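# Close and lock a mailer box lid

## Task

Shut the mailer box lid so that all flaps sit inside the walls and the front flap's locking tabs are caught beneath the front wall's ledge. The box must end up roughly at its starting spot and unrotated, with no other object on the table in contact with it. The closure must stay put without the robot holding it.

## Robot and tools

Robot: two arms, left_arm and right_arm, each ending in a two-finger gripper. The names are labels only and do not match sides of any image. All positions and orientations share one scene frame: origin on the table surface midway between the arms, +x out over the table, +z up, and left_arm sits toward +y.

Gripper geometry: the fingers extend along the gripper's own +z axis and separate along its y axis. The reported end_effector_position is the spot between the finger pads when closed, roughly 2 cm short of the tips; closing pushes the tips about 10 mm further along +z. Printed hand positions can be off from the true ones, more so when the arm reaches far.

A row (used by both motion tools) is always 16 numbers, even when one arm stays idle: left_arm x, y, z (metres), qw, qx, qy, qz (unit quaternion, w first), opening; then the same eight for right_arm. Position and quaternion are absolute targets in the scene frame for that gripper, i.e. poses, not offsets. Opening runs from -1 (closed) to +1 (fully open, 0.084 m) and is a commanded finger opening, not a pose.

execute_actions(actions): actions is a list of actions; each action is a list of up to 15 rows; each row lasts one control step of 1/30 s. If an action has fewer than 15 rows, its final row is repeated to fill 15 steps. An action is rejected for both arms if any target lies over 0.6 m from that gripper's current position along any of the gripper's own axes. If any action is malformed, or the first one fails that distance test against the latest reported state, nothing in the call runs. An empty list just returns the current state and images. To hold an orientation steady, repeat the same quaternion in every row rather than copying the slightly drifted one from the result.

Per step, the controller limits each commanded pose to 70 mm and 16 degrees from where the gripper actually is, then drives the joints by damped inverse kinematics, favouring position over orientation when both cannot be met. So a distant target takes several actions; after an action the arm stops at its last clipped pose, and you must keep sending the remainder. Elbows never fully straighten.

move(target, speed, blocking): target is one 16-number row as above. Each gripper travels in a straight line toward its pose; all paths finish together, taking 0.5 to 10 s, and are cut off at 10 s if longer. Rotation goes the short way. speed is the peak path speed in m/s, 0.002 to 0.5 (default 0.25); rotation is capped at twice that in rad/s. Paths ignore obstacles and the other arm. Grippers lag and may overshoot speed, especially near full reach. Faster contact and targets set deeper past a surface mean harder pushes. The opening is applied when the move starts. The result adds a move: line stating the ending (done, off_target, moving, held, fault, etc.), which limits applied, and each gripper's distance to its pose. If only one arm is named, the other finished at rest. held = a check blocked the arm's final step; limits=paced = the sent pose was clipped; limits=held = some steps were blocked, after which the arm may jump faster than speed. With blocking=false the call returns after 0.5 s while motion continues; until a result shows it ended, further moves and execute_actions are refused, so use wait or stop.

wait(seconds): 0 to 10; the scene runs with each arm keeping its last command; returns early if a running move finishes. stop(): brakes a running move to rest (needs some distance); fingers keep moving. zoom_image(camera, region): enlarges [x0, y0, x1, y1] pixels (origin top-left, at most 504x504) of cam_high, cam_low, cam_left_wrist or cam_right_wrist, all 896x504. show_instructions(): shows the reference pages. finished_scene(scene): ends the given scene number permanently; the lid must already stay closed on its own.

Result lines: a state line per arm gives gripper position, quaternion and linear/angular velocities. Hand target lines show the pose each controller is currently heading for. grip_measured is the real finger opening on the command scale. 'pose unreachable' means the clearance check altered or blocked that arm's command. Joint torque numbers follow the joint order minus the gripper, include offsets and noise, and are not zero in free air. MOTOR HOT appears from 65 °C; at 80 °C an OVER-TEMPERATURE FAULT brakes that arm until it cools. A TORQUE FAULT (load limits: waist and shoulder 44.5, upper arm roll, elbow and forearm roll 26.7, wrist pitch and wrist roll 17.8 N m, held weight included) halts the arm, backs the joint off, holds 10 s and drops the rest of the call.

Gripping: command an opening clearly under grip_measured to hold; lower means harder squeeze, up to about 24 N per pad for objects up to roughly 6 cm. Fast closing can spike force. Parts may be tugged briefly while held.

To keep an arm still, resend its full last reported pose and desired opening in every call. The robot holds your last command while you think. Avoid: knocking anything off the table, arm-to-arm collisions, hard slams or pushes, dropping parts, rotating or shifting the box, and leaving other objects touching it.

Each tool is called after "Call:" as name(argument=value, ...) on one line, values as JSON.

## Session

Call:
execute_actions(actions=[])

Scene clock: 0.00 s.
left_arm: end_effector_position=(+0.3770, +0.3856, +0.2482) grip_measured=+1.00 end_effector_quat_wxyz=(+0.001, +1.000, -0.012, -0.001) end_effector_velocity=(-0.001, -0.000, +0.000) end_effector_angular_velocity=(+0.000, +0.002, -0.001) | right_arm: end_effector_position=(+0.4286, -0.3999, +0.2493) grip_measured=+1.00 end_effector_quat_wxyz=(-0.001, +0.999, -0.032, -0.001) end_effector_velocity=(+0.000, -0.000, +0.000) end_effector_angular_velocity=(-0.000, -0.000, -0.000)
Joint positions: left_arm=[-0.002 -0.247 -0.     0.917 -0.003  1.167  0.001  0.084] | right_arm=[-0.002 -0.251 -0.     0.917  0.002  1.169 -0.002  0.084]
Joint velocities: left_arm=[-0.001 -0.001 -0.     0.     0.     0.002 -0.     0.   ] | right_arm=[-0.001 -0.     0.     0.    -0.     0.    -0.     0.   ]
Joint torques (N m, as the arm reports them, + toward a larger angle): no reading
Hand target (left_arm): +0.377, +0.386, +0.248; +0.001, +1.000, -0.012, -0.001
Hand target (right_arm): +0.429, -0.400, +0.249; -0.001, +0.999, -0.032, -0.001

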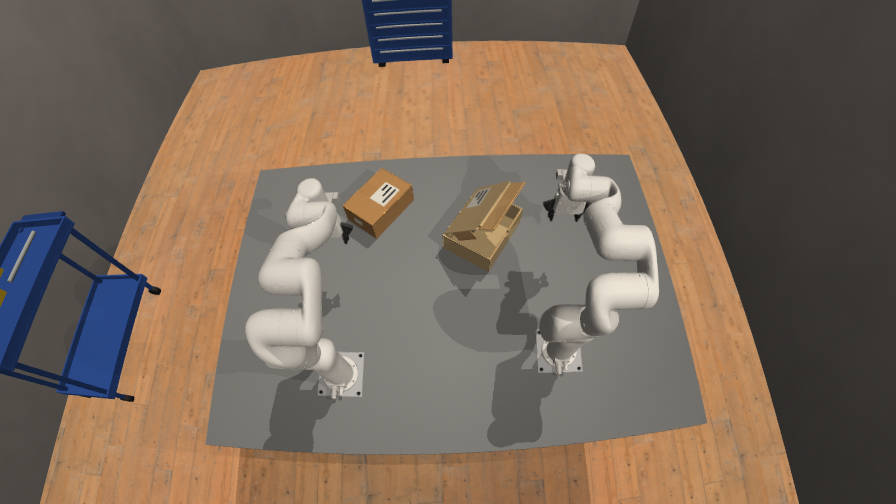

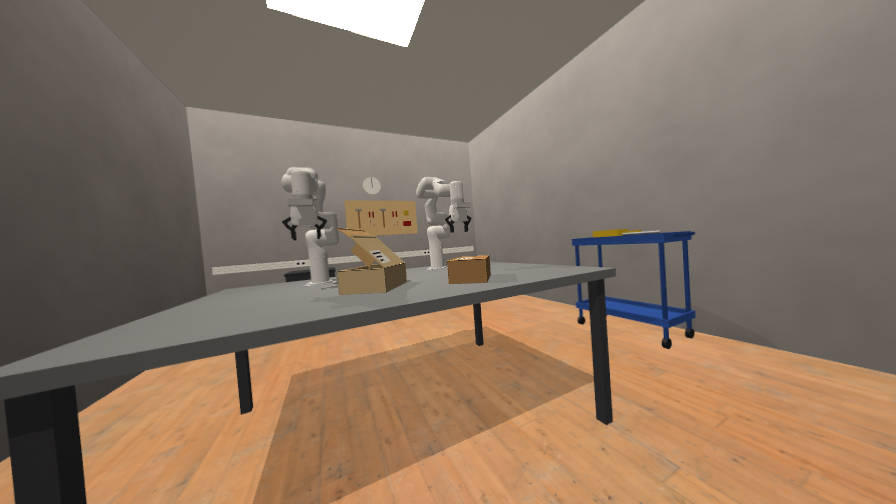

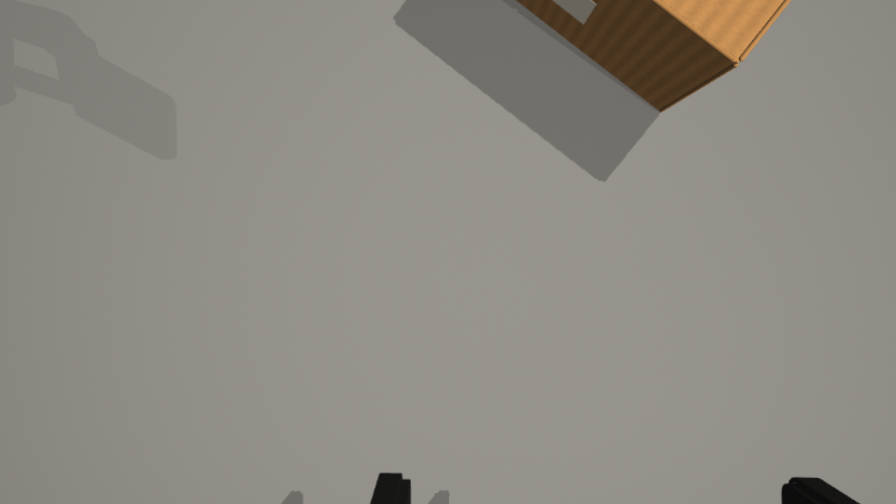

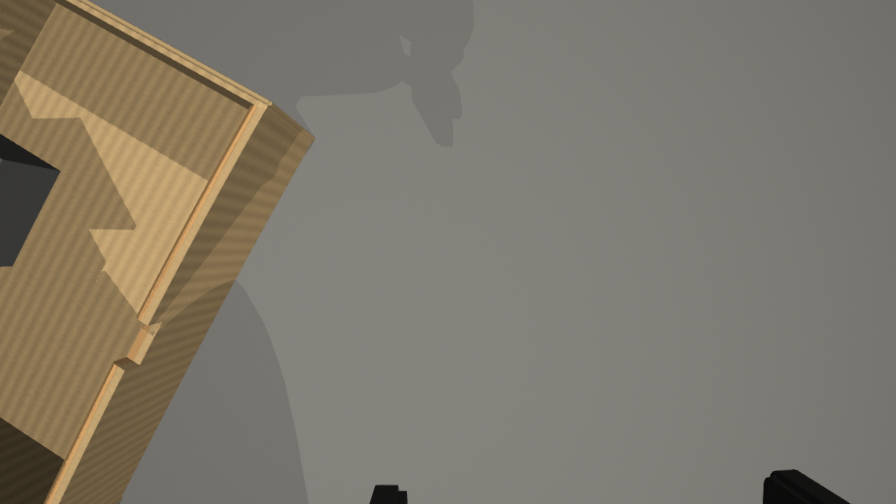

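Call:
show_instructions()

Call:
move(target=[0.377,0.3,0.3,0,1,0,0,-1,0.42,-0.15,0.47,0,1,0,0,-1])

Reference images for this scene: manual page 1, manual page 2, manual page 3, manual page 4, manual page 5, manual page 6.

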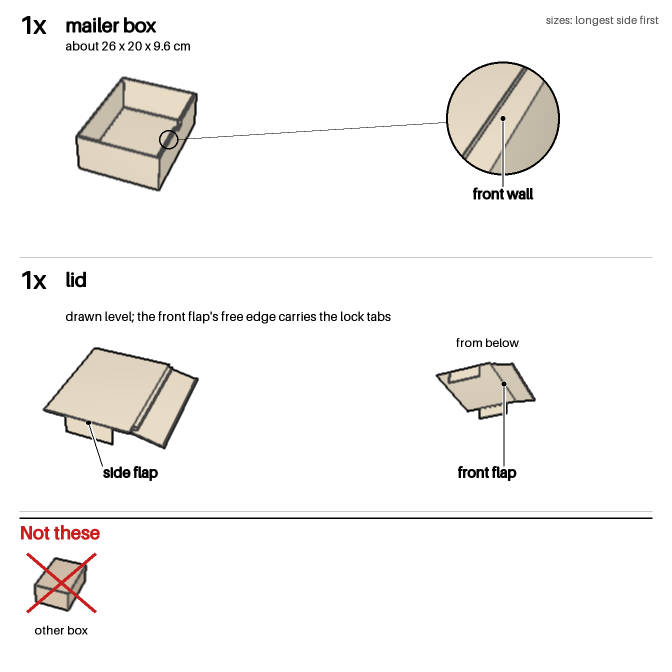

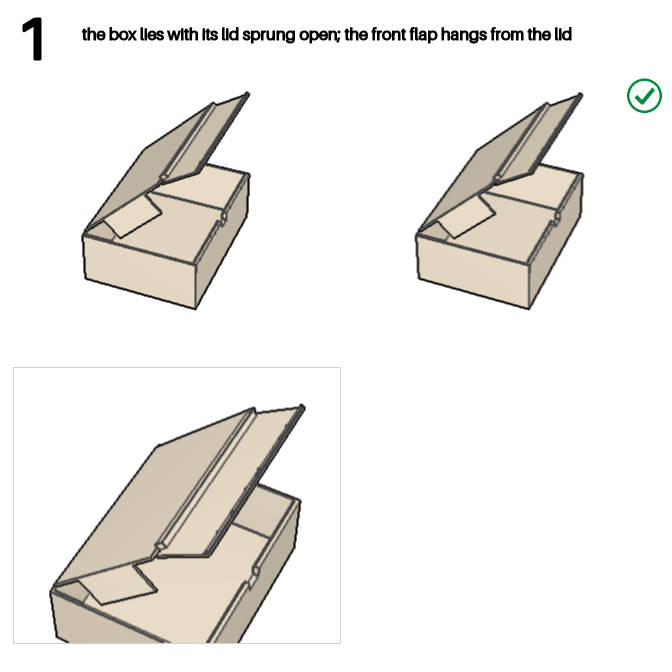

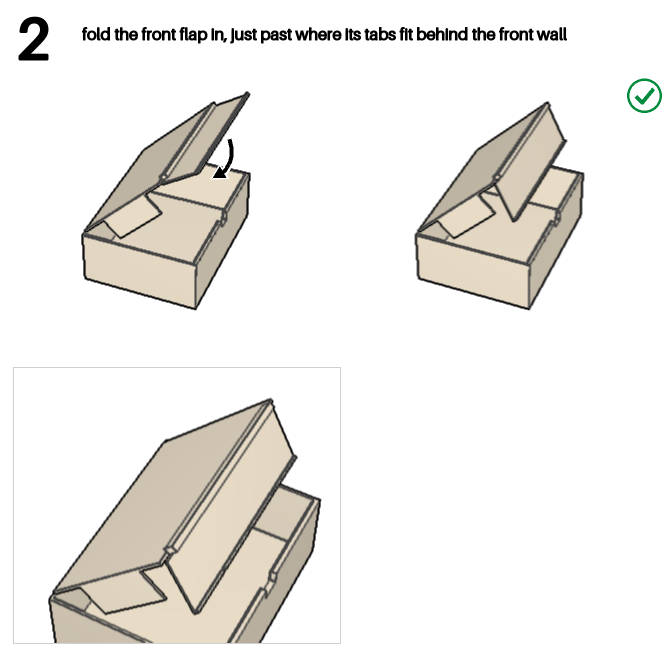

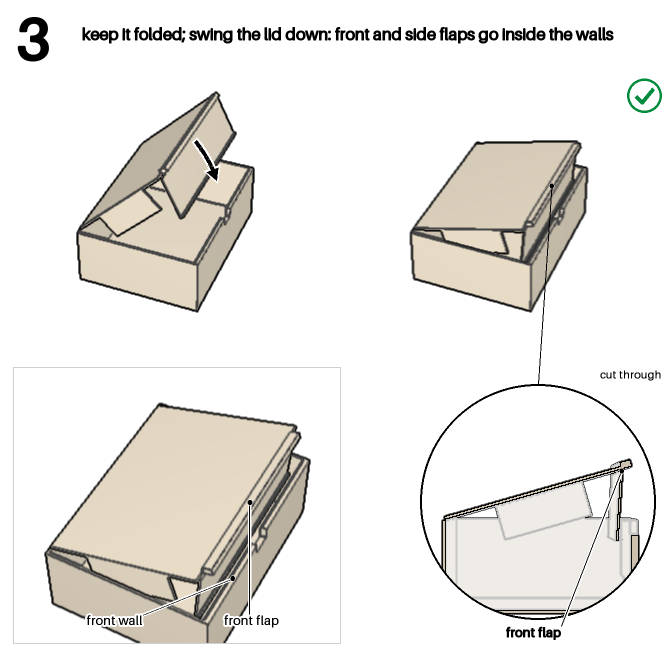

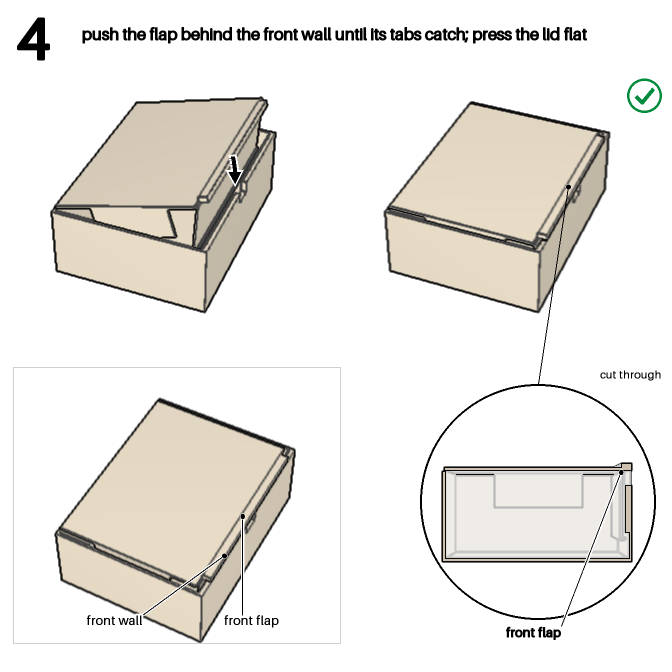

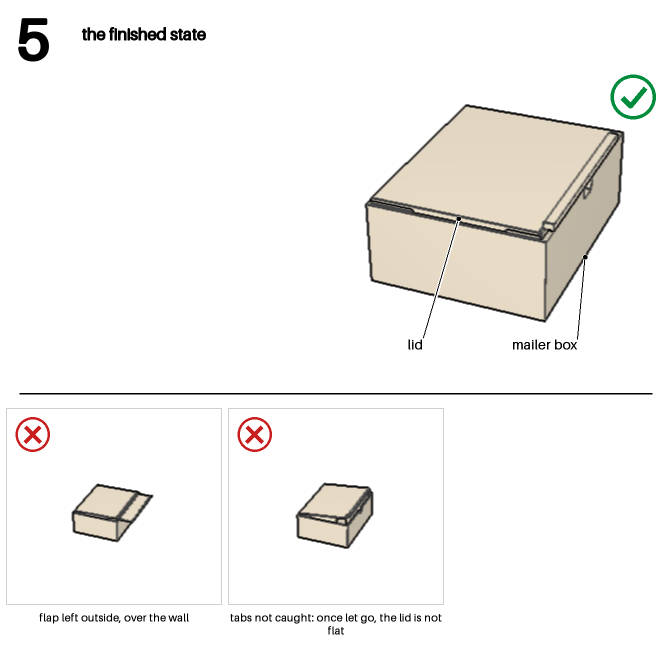

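Scene clock: 6.13 s.
left_arm: end_effector_position=(+0.3770, +0.3000, +0.2999) grip_measured=-1.00 end_effector_quat_wxyz=(-0.000, +1.000, -0.000, -0.000) end_effector_velocity=(-0.000, -0.000, +0.000) end_effector_angular_velocity=(+0.001, +0.001, -0.000) | right_arm: end_effector_position=(+0.4206, -0.1504, +0.4700) grip_measured=-1.00 end_effector_quat_wxyz=(+0.001, +1.000, +0.001, -0.000) end_effector_velocity=(-0.000, +0.002, +0.001) end_effector_angular_velocity=(-0.004, +0.006, +0.002)
Joint positions: left_arm=[-0.076 -0.232 -0.122  1.082 -0.029  1.313 -0.208  0.   ] | right_arm=[ 0.242  0.041  0.357  1.873 -0.016  1.835  0.532  0.   ]
Joint velocities: left_arm=[-0.     0.    -0.     0.001  0.001  0.001 -0.     0.   ] | right_arm=[ 0.005  0.014  0.004  0.021 -0.005  0.015  0.006  0.   ]
Joint torques (N m, as the arm reports them, + toward a larger angle): left_arm=[ -1.18 -17.88   1.07  20.58   0.92  -0.94   0.18] | right_arm=[ -1.42 -24.29   0.29  10.61  -0.4   -1.01  -0.41]
Hand target (left_arm): +0.377, +0.300, +0.300; -0.000, +1.000, -0.000, -0.000
Hand target (right_arm): +0.421, -0.150, +0.470; +0.001, +1.000, +0.001, -0.000
Off the commanded pose (left_arm): 0.000 m, 0 deg.
Off the commanded pose (right_arm): 0.001 m, 0 deg.
move: done

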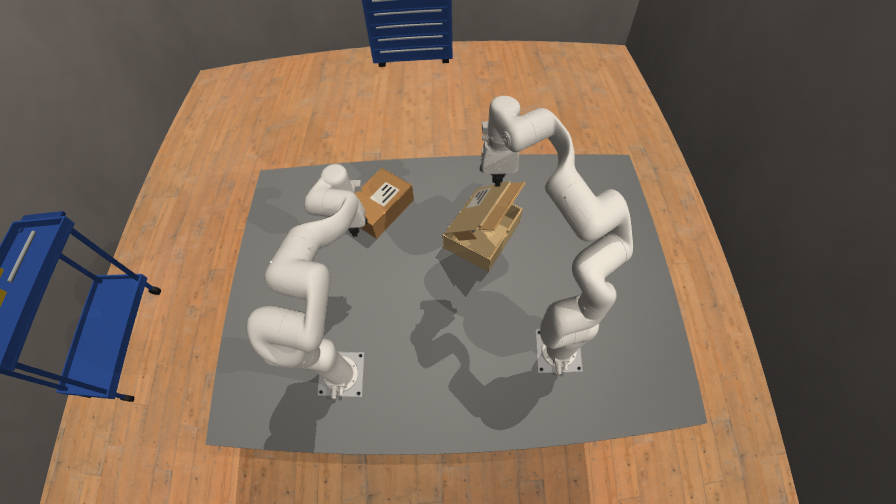

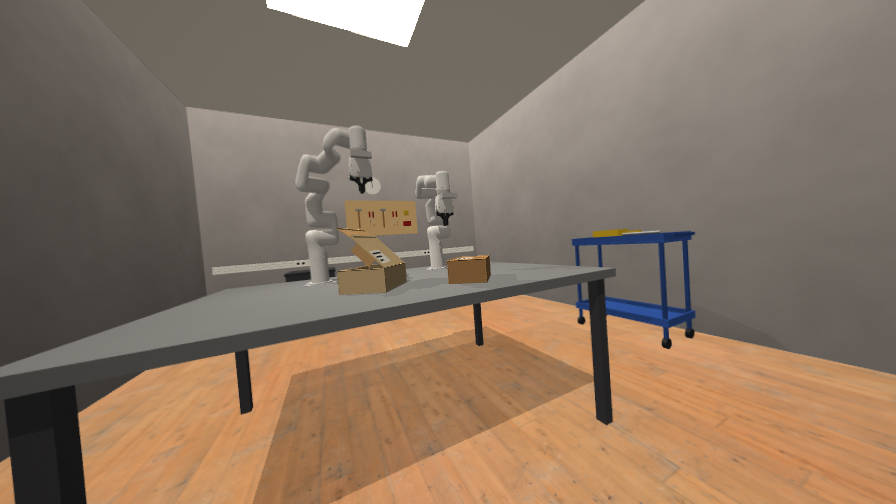

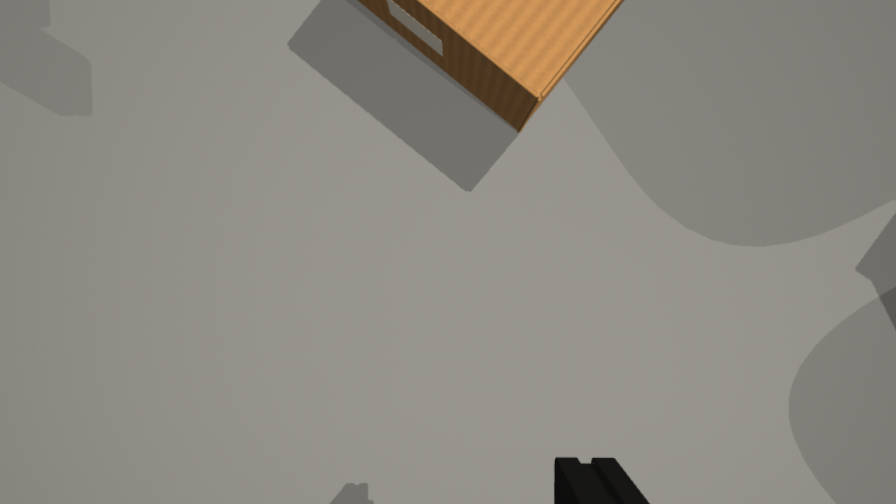

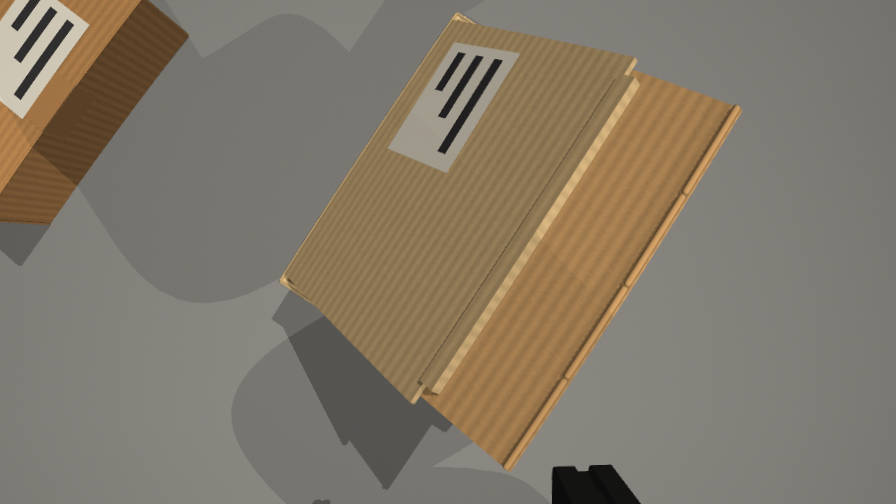

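Call:
move(target=[0.60,0.02,0.25,0,0.882,0.472,0,-1,0.44,-0.25,0.36,-0.248,0.924,-0.28,0.075,-1])

Call:
move(target=[0.594,-0.004,0.085,0,0.882,0.472,0,-1,0.464,-0.2,0.33,-0.248,0.924,-0.28,0.075,-1], speed=0.12)

Call:
move(target=[0.569,-0.042,0.085,0,0.882,0.472,0,-1,0.464,-0.2,0.30,-0.248,0.924,-0.28,0.075,-1], speed=0.04)

Scene clock: 40.40 s.
left_arm: end_effector_position=(+0.5984, +0.0201, +0.2495) grip_measured=-1.00 end_effector_quat_wxyz=(+0.069, +0.879, +0.470, +0.041) end_effector_velocity=(+0.002, -0.002, -0.000) end_effector_angular_velocity=(-0.004, -0.005, +0.001) | right_arm: end_effector_position=(+0.4399, -0.2501, +0.3599) grip_measured=-1.00 end_effector_quat_wxyz=(-0.249, +0.924, -0.281, +0.076) end_effector_velocity=(-0.000, -0.001, -0.000) end_effector_angular_velocity=(-0.001, +0.000, +0.000)
Joint positions: left_arm=[-0.476  1.032 -0.201  2.702  0.179  1.518 -1.564  0.   ] | right_arm=[ 0.072 -0.462  0.076  0.907  0.502  1.073  0.496  0.   ]
Joint velocities: left_arm=[-0.008  0.014  0.019  0.024 -0.015  0.002  0.003  0.   ] | right_arm=[ 0.001 -0.001 -0.001 -0.001 -0.001  0.    -0.001  0.   ]
Joint torques (N m, as the arm reports them, + toward a larger angle): left_arm=[ -1.05 -44.75  -1.39  18.99   1.18  -1.18   0.13] | right_arm=[ -1.49 -13.4   -1.12  12.58  -0.33  -1.31  -0.4 ]
Hand target (left_arm): +0.598, +0.020, +0.249; +0.069, +0.879, +0.470, +0.041
Hand target (right_arm): +0.440, -0.250, +0.360; -0.249, +0.924, -0.281, +0.076
Off the commanded pose (left_arm): 0.002 m, 9 deg.
Off the commanded pose (right_arm): 0.000 m, 0 deg.
elbow stopped short (left arm): the move would have taken joint 4 (elbow) straighter than the controller allows; a more bent joint 4 avoids this.
move: off_target (left_arm)

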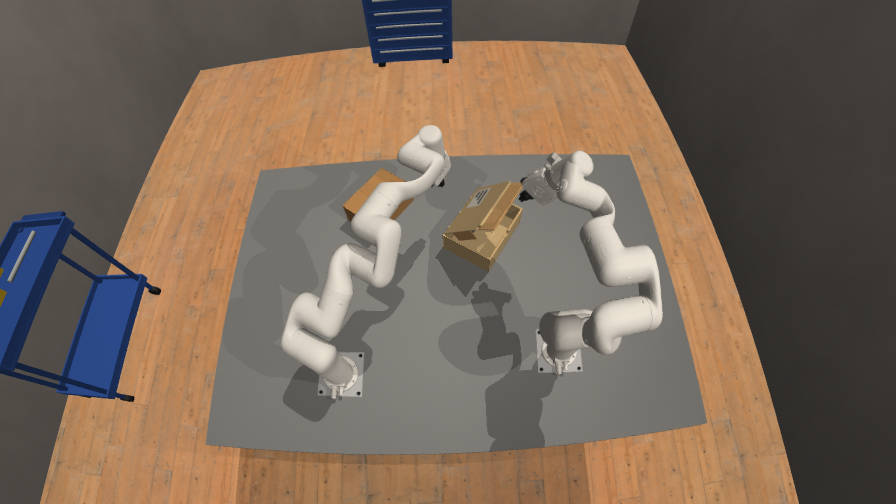

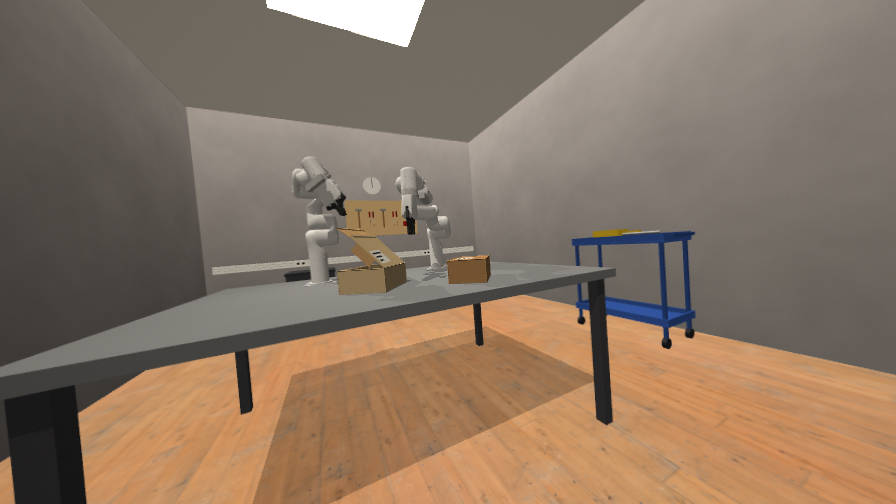

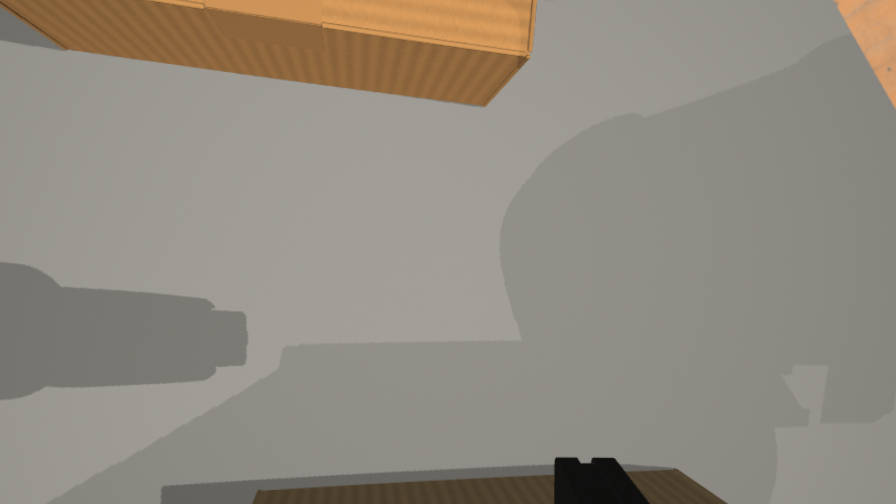

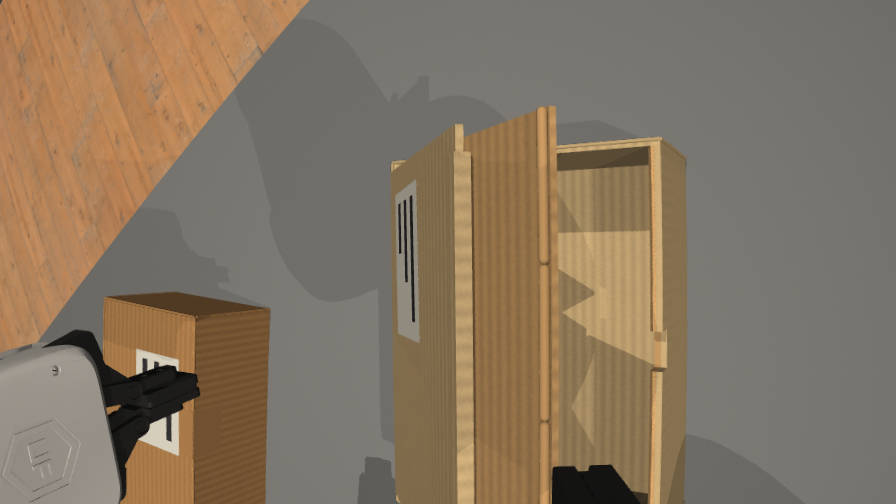

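Scene clock: 42.23 s.
left_arm: end_effector_position=(+0.5930, -0.0031, +0.0862) grip_measured=-1.00 end_effector_quat_wxyz=(+0.022, +0.881, +0.472, +0.012) end_effector_velocity=(-0.000, -0.001, -0.005) end_effector_angular_velocity=(+0.001, -0.001, -0.001) | right_arm: end_effector_position=(+0.4640, -0.2005, +0.3302) grip_measured=-1.00 end_effector_quat_wxyz=(-0.248, +0.924, -0.280, +0.075) end_effector_velocity=(+0.000, +0.002, -0.001) end_effector_angular_velocity=(-0.000, +0.002, +0.001)
Joint positions: left_arm=[-0.514  1.274 -0.179  2.705  0.174  1.389 -1.595  0.   ] | right_arm=[ 0.109 -0.348  0.17   0.912  0.523  0.926  0.558  0.   ]
Joint velocities: left_arm=[-0.005  0.007  0.016 -0.001 -0.014 -0.008  0.002  0.   ] | right_arm=[-0.     0.004  0.004  0.001  0.    -0.002  0.002  0.   ]
Joint torques (N m, as the arm reports them, + toward a larger angle): left_arm=[ -1.16 -46.77  -1.32  19.9    1.24  -1.08   0.06] | right_arm=[ -1.38 -16.75  -1.47  12.53  -0.48  -1.17  -0.47]
Hand target (left_arm): +0.593, -0.003, +0.085; +0.021, +0.881, +0.472, +0.011
Hand target (right_arm): +0.464, -0.200, +0.330; -0.248, +0.924, -0.280, +0.075
Off the commanded pose (left_arm): 0.002 m, 3 deg.
Off the commanded pose (right_arm): 0.000 m, 0 deg.
elbow stopped short (left arm): the move would have taken joint 4 (elbow) straighter than the controller allows; a more bent joint 4 avoids this.
move: off_target (left_arm)

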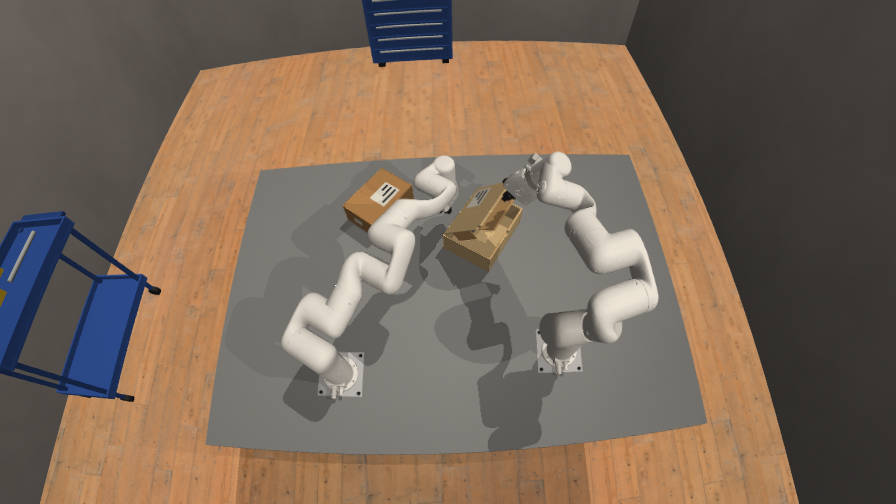

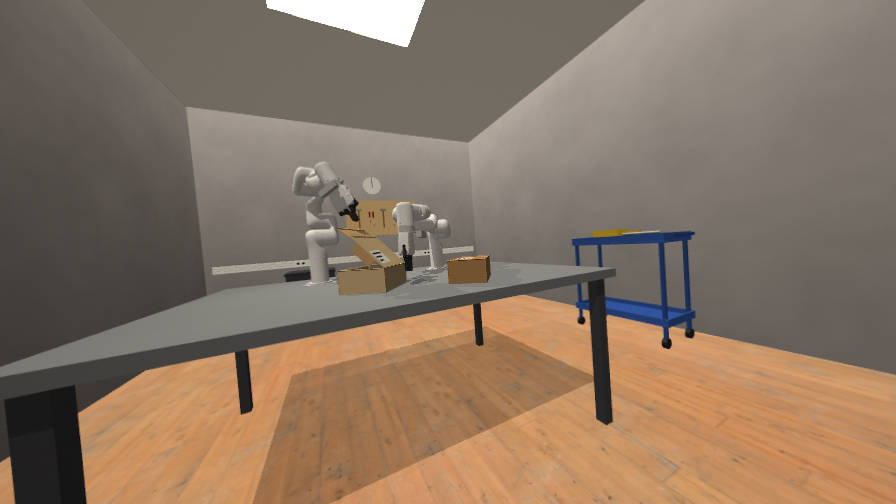

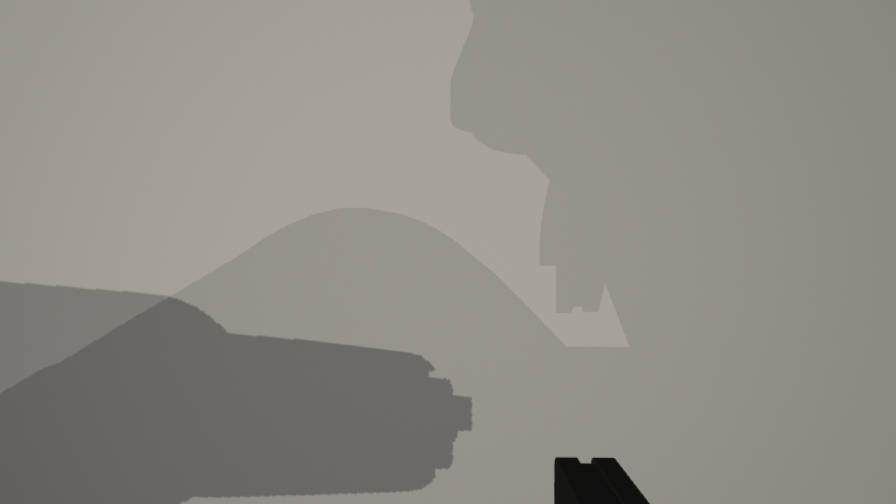

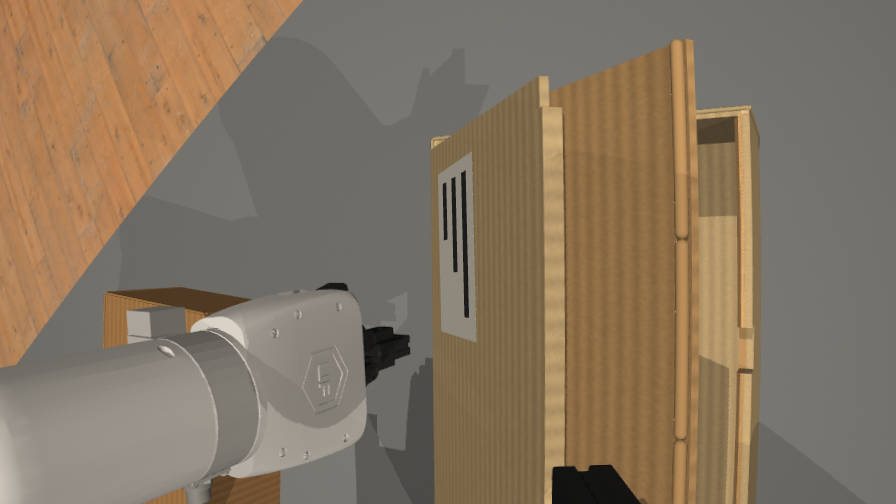

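Scene clock: 43.80 s.
left_arm: end_effector_position=(+0.5686, -0.0409, +0.0851) grip_measured=-1.00 end_effector_quat_wxyz=(+0.024, +0.881, +0.472, +0.012) end_effector_velocity=(-0.001, -0.002, -0.001) end_effector_angular_velocity=(-0.003, +0.000, +0.000) | right_arm: end_effector_position=(+0.4640, -0.2001, +0.3002) grip_measured=-1.00 end_effector_quat_wxyz=(-0.248, +0.924, -0.280, +0.075) end_effector_velocity=(-0.000, -0.000, -0.001) end_effector_angular_velocity=(+0.003, +0.002, -0.002)
Joint positions: left_arm=[-0.579  1.275 -0.16   2.705  0.157  1.38  -1.652  0.   ] | right_arm=[ 0.12  -0.332  0.175  0.844  0.553  0.846  0.518  0.   ]
Joint velocities: left_arm=[-0.005  0.001  0.014 -0.    -0.016 -0.003  0.001  0.   ] | right_arm=[ 0.     0.001 -0.001 -0.002  0.003 -0.001 -0.001  0.   ]
Joint torques (N m, as the arm reports them, + toward a larger angle): left_arm=[ -3.43 -46.31  -3.09  19.68  -0.02  -1.19   0.12] | right_arm=[ -1.2  -17.2   -1.28  12.44  -0.5   -1.24  -0.61]
Hand target (left_arm): +0.568, -0.041, +0.085; +0.024, +0.881, +0.472, +0.012
Hand target (right_arm): +0.464, -0.200, +0.300; -0.248, +0.924, -0.280, +0.075
Off the commanded pose (left_arm): 0.001 m, 3 deg.
Off the commanded pose (right_arm): 0.000 m, 0 deg.
elbow stopped short (left arm): the move would have taken joint 4 (elbow) straighter than the controller allows; a more bent joint 4 avoids this.
move: off_target (left_arm)

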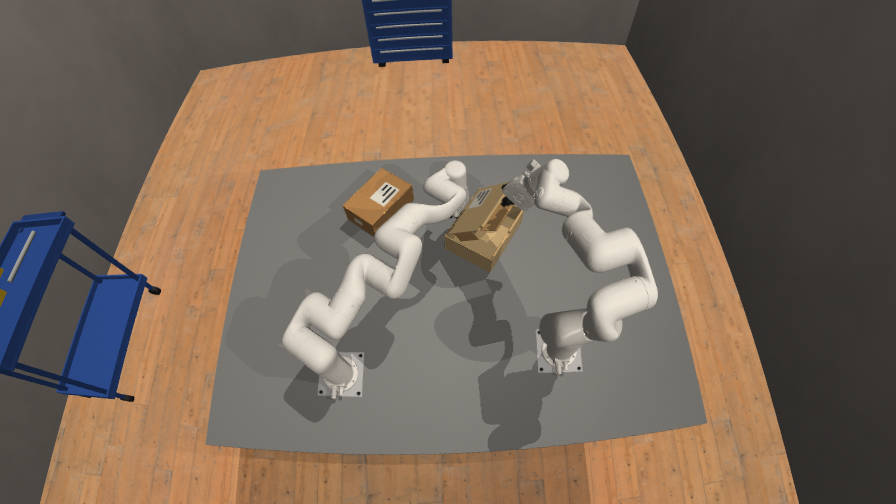

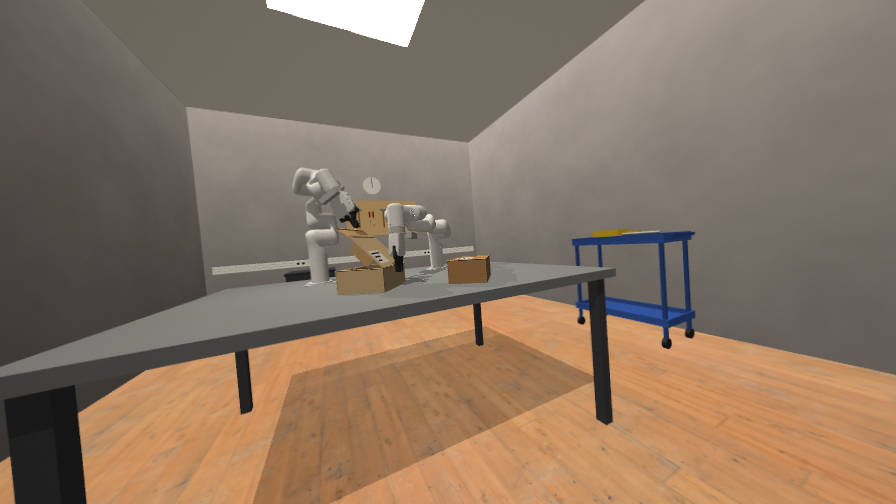

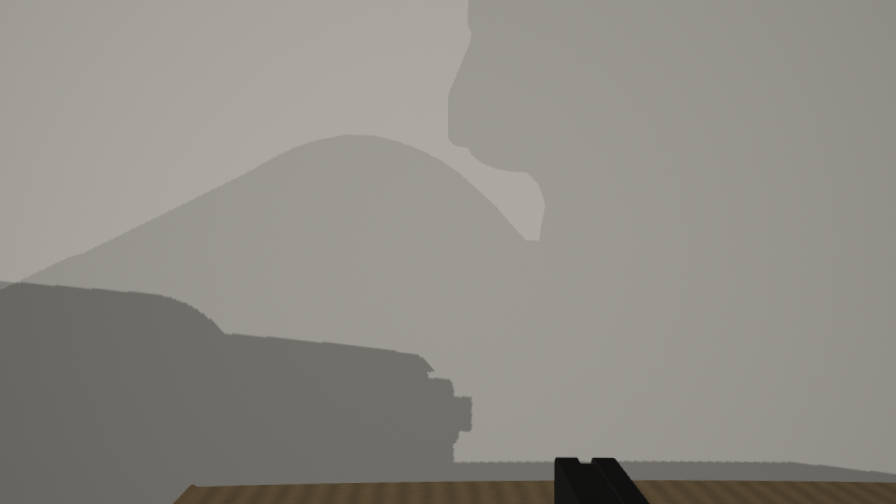

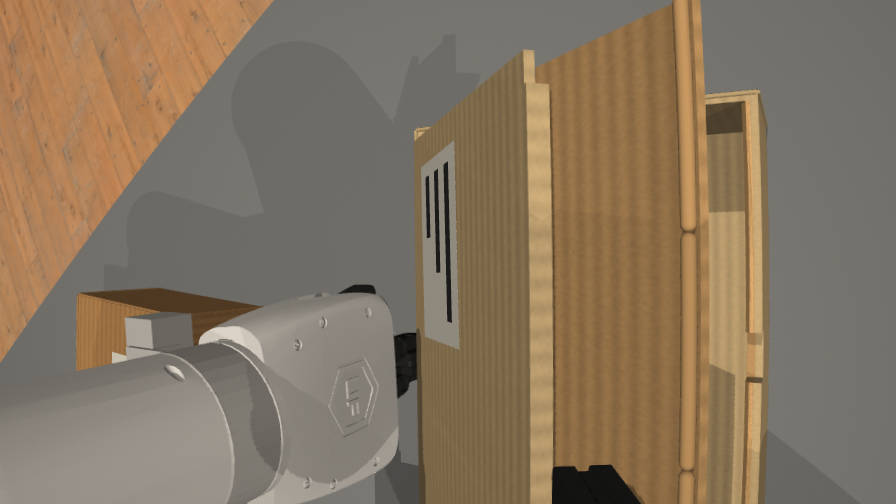

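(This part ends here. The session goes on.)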